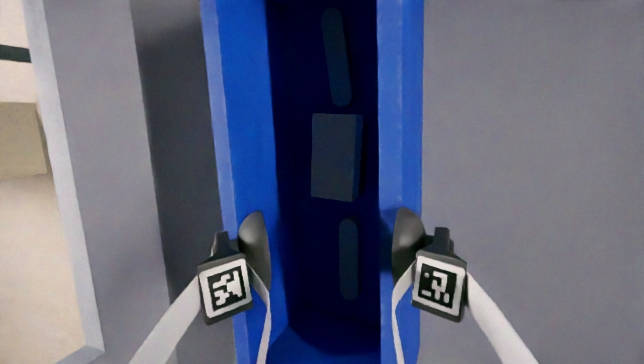

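Call:
execute_actions([
  {"r1":{"joints":{"lift_m":0.925}}},
], cameras=["r1_head_camera","r1_wrist_camera"])

Scene clock: 306.87 s.
r1.base_odometry: x=-1.650 y=-0.551 heading=-2.668 (m, m, rad; r1's odometry frame)
r1.turned_by_wheels: +0.000 (rad since the last result)
r1.turned_by_imu: +0.000 (rad since the last result)
r1.base_tilt: forward=+0.8 right=+0.9 (deg)
r1.lidar_m: 1.94 2.01 1.39 1.32 3.79 2.91 2.48 0.90 0.66 0.63 0.66 0.90
r1.head_depth_mm: 507 356 805 757 - 675 617 / 508 355 954 - 825 697 617 / 505 353 1653 1079 814 694 615 / 505 353 2837 1066 811 694 615 / 503 352 - 1066 804 689 613 / 502 351 932 1006 883 688 612 / 500 350 698 703 703 656 610
r1.base_status: not commanded
r1.joint_positions: lift_m=+0.926 arm_m=+0.505 wrist_yaw_rad=+0.000 wrist_pitch_rad=-1.168 wrist_roll_rad=+1.567 gripper_m=+0.065 head_pan_rad=-1.564 head_tilt_rad=-0.496
r1.joint_status: all done
r1.motor_effort: left_wheel=-1(1) right_wheel=+3(3) lift_m=+13(45) arm_m=+4(4) wrist_yaw_rad=+0(1) wrist_pitch_rad=+5(5) wrist_roll_rad=+2(2) gripper_m=-3(3) head_pan_rad=-2(2) head_tilt_rad=-1(2) (%)
r1.hand_pose: x=-0.0215 y=-0.7276 z=+0.8192 quat_wxyz=(+0.002, +0.001, -0.834, -0.552) (m; r1's base frame)
r1.wrist_depth_mm: 277 275 202 199 184 175 160 / 278 288 202 205 189 180 164 / 279 299 205 188 195 184 168 / 281 311 205 194 200 189 172 / 282 320 192 226 139 194 176 / 291 328 - 231 141 196 181 / 296 341 212 241 220 203 185
r2.base_odometry: x=-1.131 y=-0.301 heading=+0.260 (m, m, rad; r2's odometry frame)
r2.turned_by_wheels: +0.000 (rad since the last result)
r2.turned_by_imu: -0.001 (rad since the last result)
r2.base_tilt: forward=-0.2 right=+1.1 (deg)
r2.lidar_m: 2.47 2.51 3.24 1.06 1.07 2.39 2.25 1.34 0.92 0.87 0.88 1.15
r2.head_depth_mm: 699 561 3625 964 787 1277 1260 / 694 557 978 954 789 1259 1266 / 697 553 618 688 770 1230 1295 / 692 548 595 662 759 1218 1273 / 694 758 823 908 1058 1212 1276 / 697 761 840 932 1041 1197 1286 / 689 755 828 922 1038 1179 1298
r2.base_status: not commanded
r2.joint_positions: lift_m=+0.720 arm_m=+0.000 wrist_yaw_rad=+0.000 wrist_pitch_rad=-0.121 wrist_roll_rad=-0.001 gripper_m=+0.000 head_pan_rad=-1.577 head_tilt_rad=-0.496
r2.joint_status: not commanded
r2.motor_effort: left_wheel=-1(1) right_wheel=-1(0) lift_m=+28(28) arm_m=-1(2) wrist_yaw_rad=+0(0) wrist_pitch_rad=+6(6) wrist_roll_rad=+0(0) gripper_m=-3(2) head_pan_rad=+2(2) head_tilt_rad=-2(1) (%)
r2.hand_pose: x=-0.0214 y=-0.3967 z=+0.8038 quat_wxyz=(+0.706, +0.043, -0.705, -0.043) (m; r2's base frame)
r2.wrist_depth_mm: 515 530 411 340 - 730 527 / 546 555 555 353 - 704 527 / 559 579 580 375 397 408 416 / 592 612 617 398 410 423 441 / 634 646 666 - 704 753 754 / 649 681 676 727 758 770 788 / 694 713 728 783 799 830 869
pictures: r1_head_camera (sideways: a quarter turn clockwise sets it upright), r1_wrist_camera
camera_calibration (this result's frames):
r1_head_camera: T_world_to_cam=[[-0.0157706, 0.450228, -0.892774, 1.18333], [0.999702, -0.00953065, -0.0224658, 0.0248506], [-0.0186235, -0.892863, -0.449944, 0.540196], [0, 0, 0, 1]] pos_world=[0.00387897, -0.0502123, 1.30006]
r1_wrist_camera: T_world_to_cam=[[0.0221859, 0.917973, -0.396022, 0.994499], [0.983659, 0.0507496, 0.172743, -0.0479522], [0.178672, -0.393383, -0.901846, 0.618535], [0, 0, 0, 1]] pos_world=[-0.0854101, -0.667169, 0.959951]
Images, in order (width x height): r1_head_camera 896x504, r1_wrist_camera 644x364.

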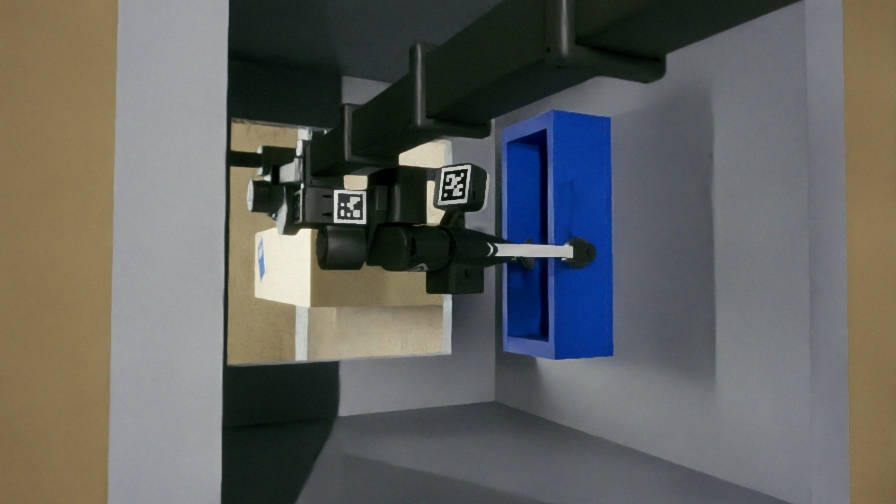

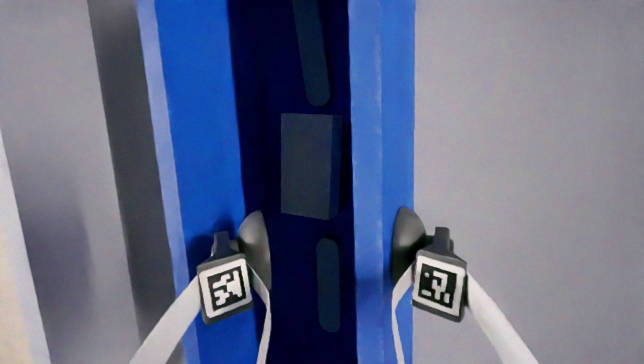

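Call:
execute_actions([
  {"r1":{"joints":{"lift_m":0.905,"arm_m":0.495}}},
], cameras=["r1_wrist_camera"])

Call:
execute_actions([
  {"r1":{"joints":{"gripper_m":-0.06,"arm_m":0.49}}},
], cameras=["r1_wrist_camera"])

Call:
execute_actions([
  {"r1":{"joints":{"lift_m":0.95}}},
], cameras=["r1_head_camera"])

Scene clock: 312.50 s.
r1.base_odometry: x=-1.650 y=-0.551 heading=-2.668 (m, m, rad; r1's odometry frame)
r1.turned_by_wheels: +0.000 (rad since the last result)
r1.turned_by_imu: +0.000 (rad since the last result)
r1.base_tilt: forward=+0.8 right=+0.9 (deg)
r1.lidar_m: 1.93 2.01 1.39 1.32 3.78 2.91 2.47 0.90 0.66 0.63 0.66 0.90
r1.head_depth_mm: 507 356 807 759 - - 971 / 507 355 952 - 816 696 617 / 505 353 1642 - 811 696 615 / 504 353 2813 - 810 692 615 / 503 352 - 1074 804 690 612 / 501 351 931 1007 882 688 610 / 499 350 699 701 702 655 609
r1.base_status: not commanded
r1.joint_positions: lift_m=+0.906 arm_m=+0.495 wrist_yaw_rad=+0.000 wrist_pitch_rad=-1.157 wrist_roll_rad=+1.567 gripper_m=+0.065 head_pan_rad=-1.564 head_tilt_rad=-0.496
r1.joint_status: all done
r1.motor_effort: left_wheel=-2(2) right_wheel=+2(2) lift_m=+15(16) arm_m=-4(4) wrist_yaw_rad=-1(1) wrist_pitch_rad=+2(5) wrist_roll_rad=+2(2) gripper_m=-1(3) head_pan_rad=-2(2) head_tilt_rad=-1(1) (%)
r1.hand_pose: x=-0.0215 y=-0.7210 z=+0.8000 quat_wxyz=(+0.002, +0.001, -0.837, -0.547) (m; r1's base frame)
r1.wrist_depth_mm: 277 152 199 116 170 158 144 / 281 159 204 119 174 162 148 / 285 160 193 121 179 166 151 / 286 169 194 123 183 170 155 / 288 177 195 125 185 176 158 / 288 179 - 128 - 179 162 / 292 334 221 214 202 182 167
r2.base_odometry: x=-1.131 y=-0.301 heading=+0.260 (m, m, rad; r2's odometry frame)
r2.turned_by_wheels: +0.000 (rad since the last result)
r2.turned_by_imu: -0.001 (rad since the last result)
r2.base_tilt: forward=-0.2 right=+0.9 (deg)
r2.lidar_m: 2.47 2.51 3.25 1.06 1.07 2.40 2.25 1.34 0.92 0.87 0.88 1.15
r2.head_depth_mm: 702 562 3683 963 789 1278 1258 / 695 555 981 959 790 1262 1264 / 695 552 616 691 773 1230 1289 / 689 548 595 659 760 1210 1275 / 696 759 821 906 1059 1211 1278 / 696 764 835 931 1047 1196 1278 / 692 757 830 921 1034 1185 1284
r2.base_status: not commanded
r2.joint_positions: lift_m=+0.720 arm_m=+0.000 wrist_yaw_rad=+0.000 wrist_pitch_rad=-0.121 wrist_roll_rad=-0.001 gripper_m=+0.000 head_pan_rad=-1.577 head_tilt_rad=-0.496
r2.joint_status: not commanded
r2.motor_effort: left_wheel=-1(1) right_wheel=+0(1) lift_m=+28(28) arm_m=-1(1) wrist_yaw_rad=+0(0) wrist_pitch_rad=+6(6) wrist_roll_rad=+0(1) gripper_m=-3(2) head_pan_rad=+2(2) head_tilt_rad=-2(2) (%)
r2.hand_pose: x=-0.0214 y=-0.3967 z=+0.8038 quat_wxyz=(+0.706, +0.043, -0.705, -0.043) (m; r2's base frame)
r2.wrist_depth_mm: 515 535 407 339 - 765 527 / 540 546 559 362 - 688 521 / 571 581 591 381 401 411 420 / 593 607 616 404 419 425 432 / 646 638 664 - 704 748 744 / 660 672 694 721 729 775 805 / 701 712 729 760 796 861 880
pictures: r1_wrist_camera
camera_calibration (this result's frames):
r1_wrist_camera: T_world_to_cam=[[0.0221782, 0.9134, -0.406459, 0.985956], [0.983658, 0.0527228, 0.172152, -0.0430787], [0.178673, -0.403635, -0.897304, 0.592803], [0, 0, 0, 1]] pos_world=[-0.0854101, -0.659024, 0.940092]
Images, in order (width x height): r1_wrist_camera 644x364.

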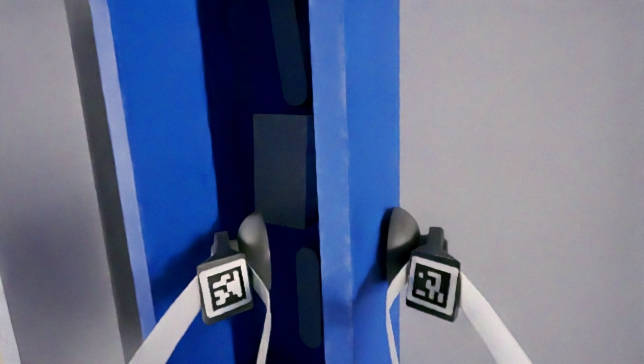

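Scene clock: 314.23 s.
r1.base_odometry: x=-1.650 y=-0.551 heading=-2.668 (m, m, rad; r1's odometry frame)
r1.turned_by_wheels: +0.000 (rad since the last result)
r1.turned_by_imu: +0.000 (rad since the last result)
r1.base_tilt: forward=+0.8 right=+0.9 (deg)
r1.lidar_m: 1.93 2.01 1.39 1.32 3.78 2.92 2.47 0.90 0.66 0.63 0.66 0.90
r1.head_depth_mm: 508 356 807 760 - - 969 / 507 355 955 - 819 695 616 / 505 354 1647 - 820 694 614 / 504 353 2820 - 821 693 613 / 503 352 - 1067 818 693 612 / 502 351 933 1007 882 691 611 / 502 350 700 702 702 656 609
r1.base_status: not commanded
r1.joint_positions: lift_m=+0.906 arm_m=+0.490 wrist_yaw_rad=+0.002 wrist_pitch_rad=-1.150 wrist_roll_rad=+1.567 gripper_m=-0.058 head_pan_rad=-1.564 head_tilt_rad=-0.496
r1.joint_status: all done
r1.motor_effort: left_wheel=-1(1) right_wheel=+2(3) lift_m=+15(15) arm_m=-2(4) wrist_yaw_rad=-2(3) wrist_pitch_rad=+0(3) wrist_roll_rad=+2(2) gripper_m=-35(100) head_pan_rad=-2(2) head_tilt_rad=-1(1) (%)
r1.hand_pose: x=-0.0214 y=-0.7175 z=+0.8005 quat_wxyz=(+0.003, +0.002, -0.839, -0.544) (m; r1's base frame)
r1.wrist_depth_mm: 274 162 204 119 173 159 145 / 283 164 211 122 178 163 149 / 285 172 198 125 183 167 152 / 289 174 200 128 188 171 155 / 291 184 221 124 193 177 159 / 294 186 214 134 195 182 163 / 296 196 242 156 209 185 167
r2.base_odometry: x=-1.131 y=-0.301 heading=+0.260 (m, m, rad; r2's odometry frame)
r2.turned_by_wheels: +0.000 (rad since the last result)
r2.turned_by_imu: +0.000 (rad since the last result)
r2.base_tilt: forward=-0.1 right=+1.1 (deg)
r2.lidar_m: 2.46 2.52 3.28 1.06 1.07 2.40 2.25 1.34 0.92 0.87 0.88 1.15
r2.head_depth_mm: 699 561 3694 956 790 1274 1244 / 696 556 987 960 791 1261 1256 / 700 553 615 690 776 1230 1300 / 691 547 598 661 758 1218 1271 / 693 760 825 905 1062 1207 1283 / 695 760 836 930 1051 1201 1272 / 693 753 831 923 1033 1182 1287
r2.base_status: not commanded
r2.joint_positions: lift_m=+0.720 arm_m=+0.000 wrist_yaw_rad=+0.000 wrist_pitch_rad=-0.121 wrist_roll_rad=-0.001 gripper_m=+0.000 head_pan_rad=-1.577 head_tilt_rad=-0.496
r2.joint_status: not commanded
r2.motor_effort: left_wheel=-1(1) right_wheel=+0(0) lift_m=+28(28) arm_m=-2(2) wrist_yaw_rad=+0(0) wrist_pitch_rad=+6(6) wrist_roll_rad=+0(1) gripper_m=-3(2) head_pan_rad=+2(2) head_tilt_rad=-1(1) (%)
r2.hand_pose: x=-0.0214 y=-0.3967 z=+0.8038 quat_wxyz=(+0.706, +0.043, -0.705, -0.043) (m; r2's base frame)
r2.wrist_depth_mm: 508 526 406 343 - 733 519 / 537 561 563 360 - 697 528 / 558 585 585 376 393 403 420 / 577 593 626 397 413 425 438 / 622 628 634 - 704 739 740 / 671 666 684 727 746 779 791 / 686 718 759 786 794 841 866
pictures: r1_wrist_camera
camera_calibration (this result's frames):
r1_wrist_camera: T_world_to_cam=[[0.0202454, 0.910858, -0.412223, 0.985633], [0.983542, 0.0558962, 0.171814, -0.0409833], [0.17954, -0.408918, -0.894736, 0.588856], [0, 0, 0, 1]] pos_world=[-0.0853688, -0.654687, 0.940213]
Images, in order (width x height): r1_wrist_camera 644x364.

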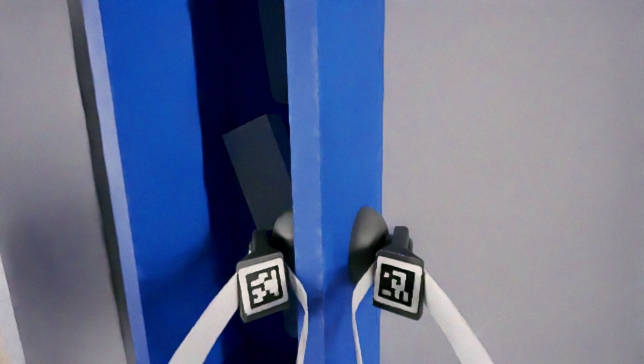

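Scene clock: 315.83 s.
r1.base_odometry: x=-1.650 y=-0.551 heading=-2.668 (m, m, rad; r1's odometry frame)
r1.turned_by_wheels: +0.000 (rad since the last result)
r1.turned_by_imu: +0.000 (rad since the last result)
r1.base_tilt: forward=+0.8 right=+0.9 (deg)
r1.lidar_m: 1.94 2.01 1.38 1.32 3.80 2.92 2.48 0.90 0.66 0.63 0.66 0.90
r1.head_depth_mm: 508 355 805 - - 675 617 / 506 354 940 1056 826 694 616 / 504 354 - 971 809 693 615 / 503 352 3133 879 807 692 614 / 503 352 - 1053 797 690 613 / 501 350 930 1010 882 687 612 / 500 349 701 704 703 656 609
r1.base_status: not commanded
r1.joint_positions: lift_m=+0.949 arm_m=+0.490 wrist_yaw_rad=+0.002 wrist_pitch_rad=-1.175 wrist_roll_rad=+1.568 gripper_m=-0.052 head_pan_rad=-1.564 head_tilt_rad=-0.496
r1.joint_status: all done
r1.on_its_own: gripper_m is held at -0.053, not at your -0.060, by its stall guard, which is still easing
r1.motor_effort: left_wheel=-1(2) right_wheel=+2(3) lift_m=+56(56) arm_m=-2(2) wrist_yaw_rad=-2(3) wrist_pitch_rad=+7(9) wrist_roll_rad=+2(2) gripper_m=-31(35) head_pan_rad=-3(2) head_tilt_rad=-1(2) (%)
r1.hand_pose: x=-0.0214 y=-0.7114 z=+0.8420 quat_wxyz=(+0.002, +0.001, -0.832, -0.555) (m; r1's base frame)
r1.wrist_depth_mm: 282 163 206 138 213 193 177 / 283 163 213 139 219 199 182 / 291 164 201 140 225 204 186 / 300 164 189 141 233 209 191 / 308 172 221 126 234 214 195 / 320 172 229 135 237 221 201 / 323 181 236 177 257 226 206
r2.base_odometry: x=-1.131 y=-0.301 heading=+0.260 (m, m, rad; r2's odometry frame)
r2.turned_by_wheels: +0.000 (rad since the last result)
r2.turned_by_imu: +0.000 (rad since the last result)
r2.base_tilt: forward=-0.2 right=+1.2 (deg)
r2.lidar_m: 2.47 2.52 3.25 1.06 1.07 2.40 2.25 1.34 0.92 0.87 0.88 1.15
r2.head_depth_mm: 700 562 3695 947 785 1284 1253 / 694 557 2976 960 794 1269 1264 / 697 553 616 688 772 1236 1292 / 689 548 597 662 759 1227 1267 / 695 760 819 907 1056 1215 1276 / 696 762 837 930 1049 1199 1273 / 691 753 829 923 1041 1185 1277
r2.base_status: not commanded
r2.joint_positions: lift_m=+0.720 arm_m=+0.000 wrist_yaw_rad=+0.000 wrist_pitch_rad=-0.121 wrist_roll_rad=-0.001 gripper_m=+0.000 head_pan_rad=-1.577 head_tilt_rad=-0.496
r2.joint_status: not commanded
r2.motor_effort: left_wheel=-1(1) right_wheel=+0(1) lift_m=+27(28) arm_m=-1(1) wrist_yaw_rad=-1(0) wrist_pitch_rad=+6(6) wrist_roll_rad=+0(0) gripper_m=-3(3) head_pan_rad=+2(2) head_tilt_rad=-1(2) (%)
r2.hand_pose: x=-0.0214 y=-0.3967 z=+0.8038 quat_wxyz=(+0.706, +0.043, -0.705, -0.043) (m; r2's base frame)
r2.wrist_depth_mm: 514 524 417 341 - 750 520 / 540 555 566 356 574 650 534 / 574 588 587 380 393 410 421 / 596 604 630 398 409 426 446 / 625 649 649 - 712 704 733 / 653 687 678 717 754 769 815 / 692 716 761 772 803 824 872
pictures: r1_head_camera (sideways: a quarter turn clockwise sets it upright)
camera_calibration (this result's frames):
r1_head_camera: T_world_to_cam=[[-0.0157707, 0.450228, -0.892774, 1.18333], [0.999702, -0.00953053, -0.0224658, 0.0248506], [-0.0186234, -0.892863, -0.449944, 0.540196], [0, 0, 0, 1]] pos_world=[0.00387898, -0.0502123, 1.30006]
Images, in order (width x height): r1_head_camera 896x504.

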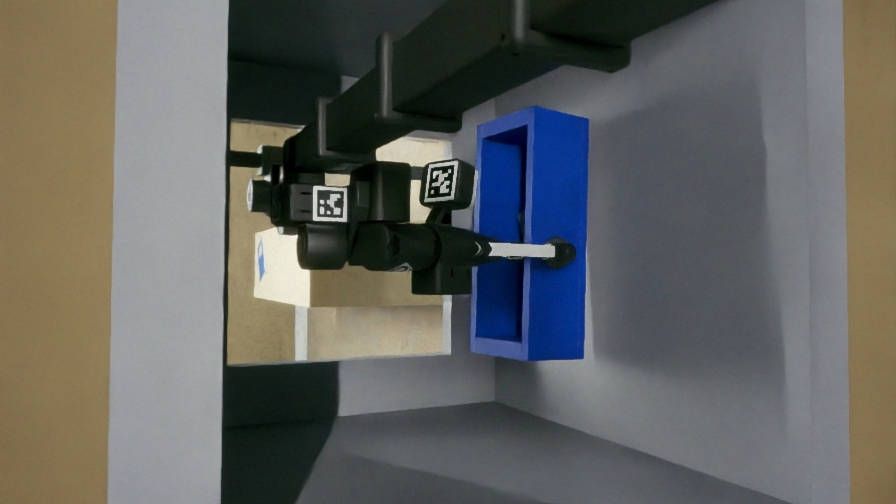

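Lifted. Raise slightly and retract; look for the bench.

Call:
execute_actions([
  {"r1":{"joints":{"lift_m":0.96,"arm_m":0.03,"head_pan_rad":0.9,"head_tilt_rad":-0.9}}},
], cameras=["r1_nav_camera","r1_wrist_camera"])

Scene clock: 324.27 s.
r1.base_odometry: x=-1.650 y=-0.551 heading=-2.668 (m, m, rad; r1's odometry frame)
r1.turned_by_wheels: +0.000 (rad since the last result)
r1.turned_by_imu: -0.001 (rad since the last result)
r1.base_tilt: forward=+0.8 right=+0.9 (deg)
r1.lidar_m: 1.94 2.02 1.38 1.32 3.80 2.91 2.48 0.90 0.66 0.63 0.66 0.90
r1.head_depth_mm: 1989 2204 2102 1733 1475 1291 1141 / 2174 2390 2097 1717 1470 1279 1133 / 2408 2535 2071 1718 1469 1275 1130 / 2707 2598 2067 1717 1458 1273 1128 / 3056 2601 2048 1701 1457 1271 1123 / 3283 2553 2048 1696 1447 1265 1121 / 3356 2538 1765 1685 1436 1255 1114
r1.base_status: not commanded
r1.joint_positions: lift_m=+0.959 arm_m=+0.030 wrist_yaw_rad=+0.001 wrist_pitch_rad=-1.176 wrist_roll_rad=+1.568 gripper_m=-0.031 head_pan_rad=+0.893 head_tilt_rad=-0.889
r1.joint_status: all done
r1.on_its_own: gripper_m is held at -0.032, not at your -0.060, by its stall guard, which is not easing now
r1.motor_effort: left_wheel=-1(1) right_wheel=+2(2) lift_m=+56(57) arm_m=-4(3) wrist_yaw_rad=-2(1) wrist_pitch_rad=+8(7) wrist_roll_rad=+2(1) gripper_m=-23(24) head_pan_rad=+2(27) head_tilt_rad=-4(23) (%)
r1.hand_pose: x=-0.0214 y=-0.2513 z=+0.8519 quat_wxyz=(+0.002, +0.001, -0.832, -0.555) (m; r1's base frame)
r1.wrist_depth_mm: 366 165 207 143 921 851 751 / 383 165 212 144 981 - - / 402 166 203 144 970 - - / 422 165 189 145 - 915 840 / 442 173 223 127 - 919 842 / 469 173 230 129 - 961 868 / 465 183 238 181 - - 897
r2.base_odometry: x=-1.131 y=-0.301 heading=+0.260 (m, m, rad; r2's odometry frame)
r2.turned_by_wheels: +0.000 (rad since the last result)
r2.turned_by_imu: -0.002 (rad since the last result)
r2.base_tilt: forward=+0.0 right=+1.1 (deg)
r2.lidar_m: 2.47 2.52 3.26 1.06 1.07 2.40 2.25 1.33 0.92 0.87 0.88 1.15
r2.head_depth_mm: 700 561 3705 1095 794 1285 1262 / 697 555 3275 1106 792 1268 1261 / 696 552 617 689 773 1241 1304 / 694 546 598 661 760 1212 1269 / 693 758 821 905 1064 1225 1270 / 696 760 833 930 1047 1205 1285 / 692 753 830 921 1039 1185 1280
r2.base_status: not commanded
r2.joint_positions: lift_m=+0.720 arm_m=+0.000 wrist_yaw_rad=+0.000 wrist_pitch_rad=-0.121 wrist_roll_rad=-0.001 gripper_m=+0.000 head_pan_rad=-1.577 head_tilt_rad=-0.496
r2.joint_status: not commanded
r2.motor_effort: left_wheel=-1(1) right_wheel=-1(0) lift_m=+28(28) arm_m=-2(2) wrist_yaw_rad=+0(1) wrist_pitch_rad=+6(6) wrist_roll_rad=+1(0) gripper_m=-3(2) head_pan_rad=+2(2) head_tilt_rad=-2(2) (%)
r2.hand_pose: x=-0.0214 y=-0.3967 z=+0.8038 quat_wxyz=(+0.706, +0.043, -0.705, -0.043) (m; r2's base frame)
r2.wrist_depth_mm: 514 534 410 344 - 726 525 / 534 548 566 356 - 728 528 / 555 573 584 375 396 402 418 / 599 597 627 399 415 430 439 / 619 629 649 - 702 742 767 / 661 671 681 742 750 802 802 / 703 715 747 752 808 822 866
pictures: r1_nav_camera (sideways: a quarter turn counterclockwise sets it upright), r1_wrist_camera
camera_calibration (this result's frames):
r1_nav_camera: T_world_to_cam=[[0.482196, 0.638213, 0.600142, -0.750931], [0.805132, -0.592868, -0.0164209, 0.0637762], [0.345325, 0.491112, -0.799725, 0.992706], [0, 0, 0, 1]] pos_world=[-0.032059, 0.0295354, 1.2456]
r1_wrist_camera: T_world_to_cam=[[0.0216788, 0.921065, -0.388805, 0.564879], [0.983555, 0.0500976, 0.17352, -0.0787284], [0.179301, -0.386173, -0.904832, 0.839757], [0, 0, 0, 1]] pos_world=[-0.0853815, -0.192055, 0.993128]
Images, in order (width x height): r1_nav_camera 672x504, r1_wrist_camera 644x364.

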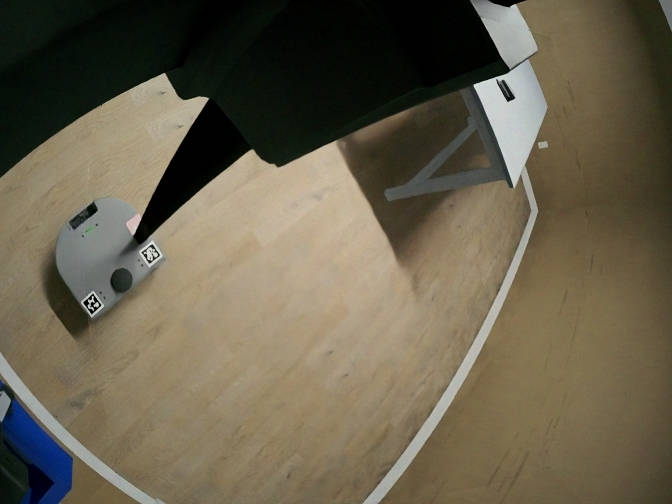

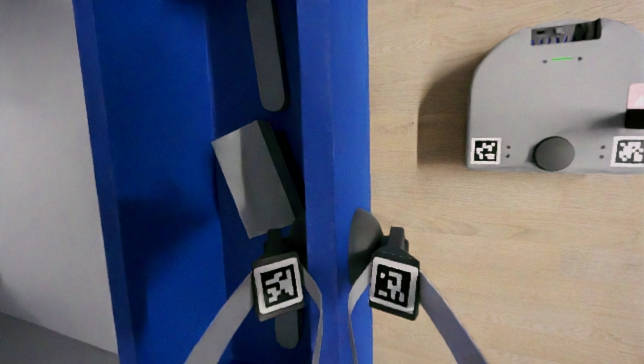

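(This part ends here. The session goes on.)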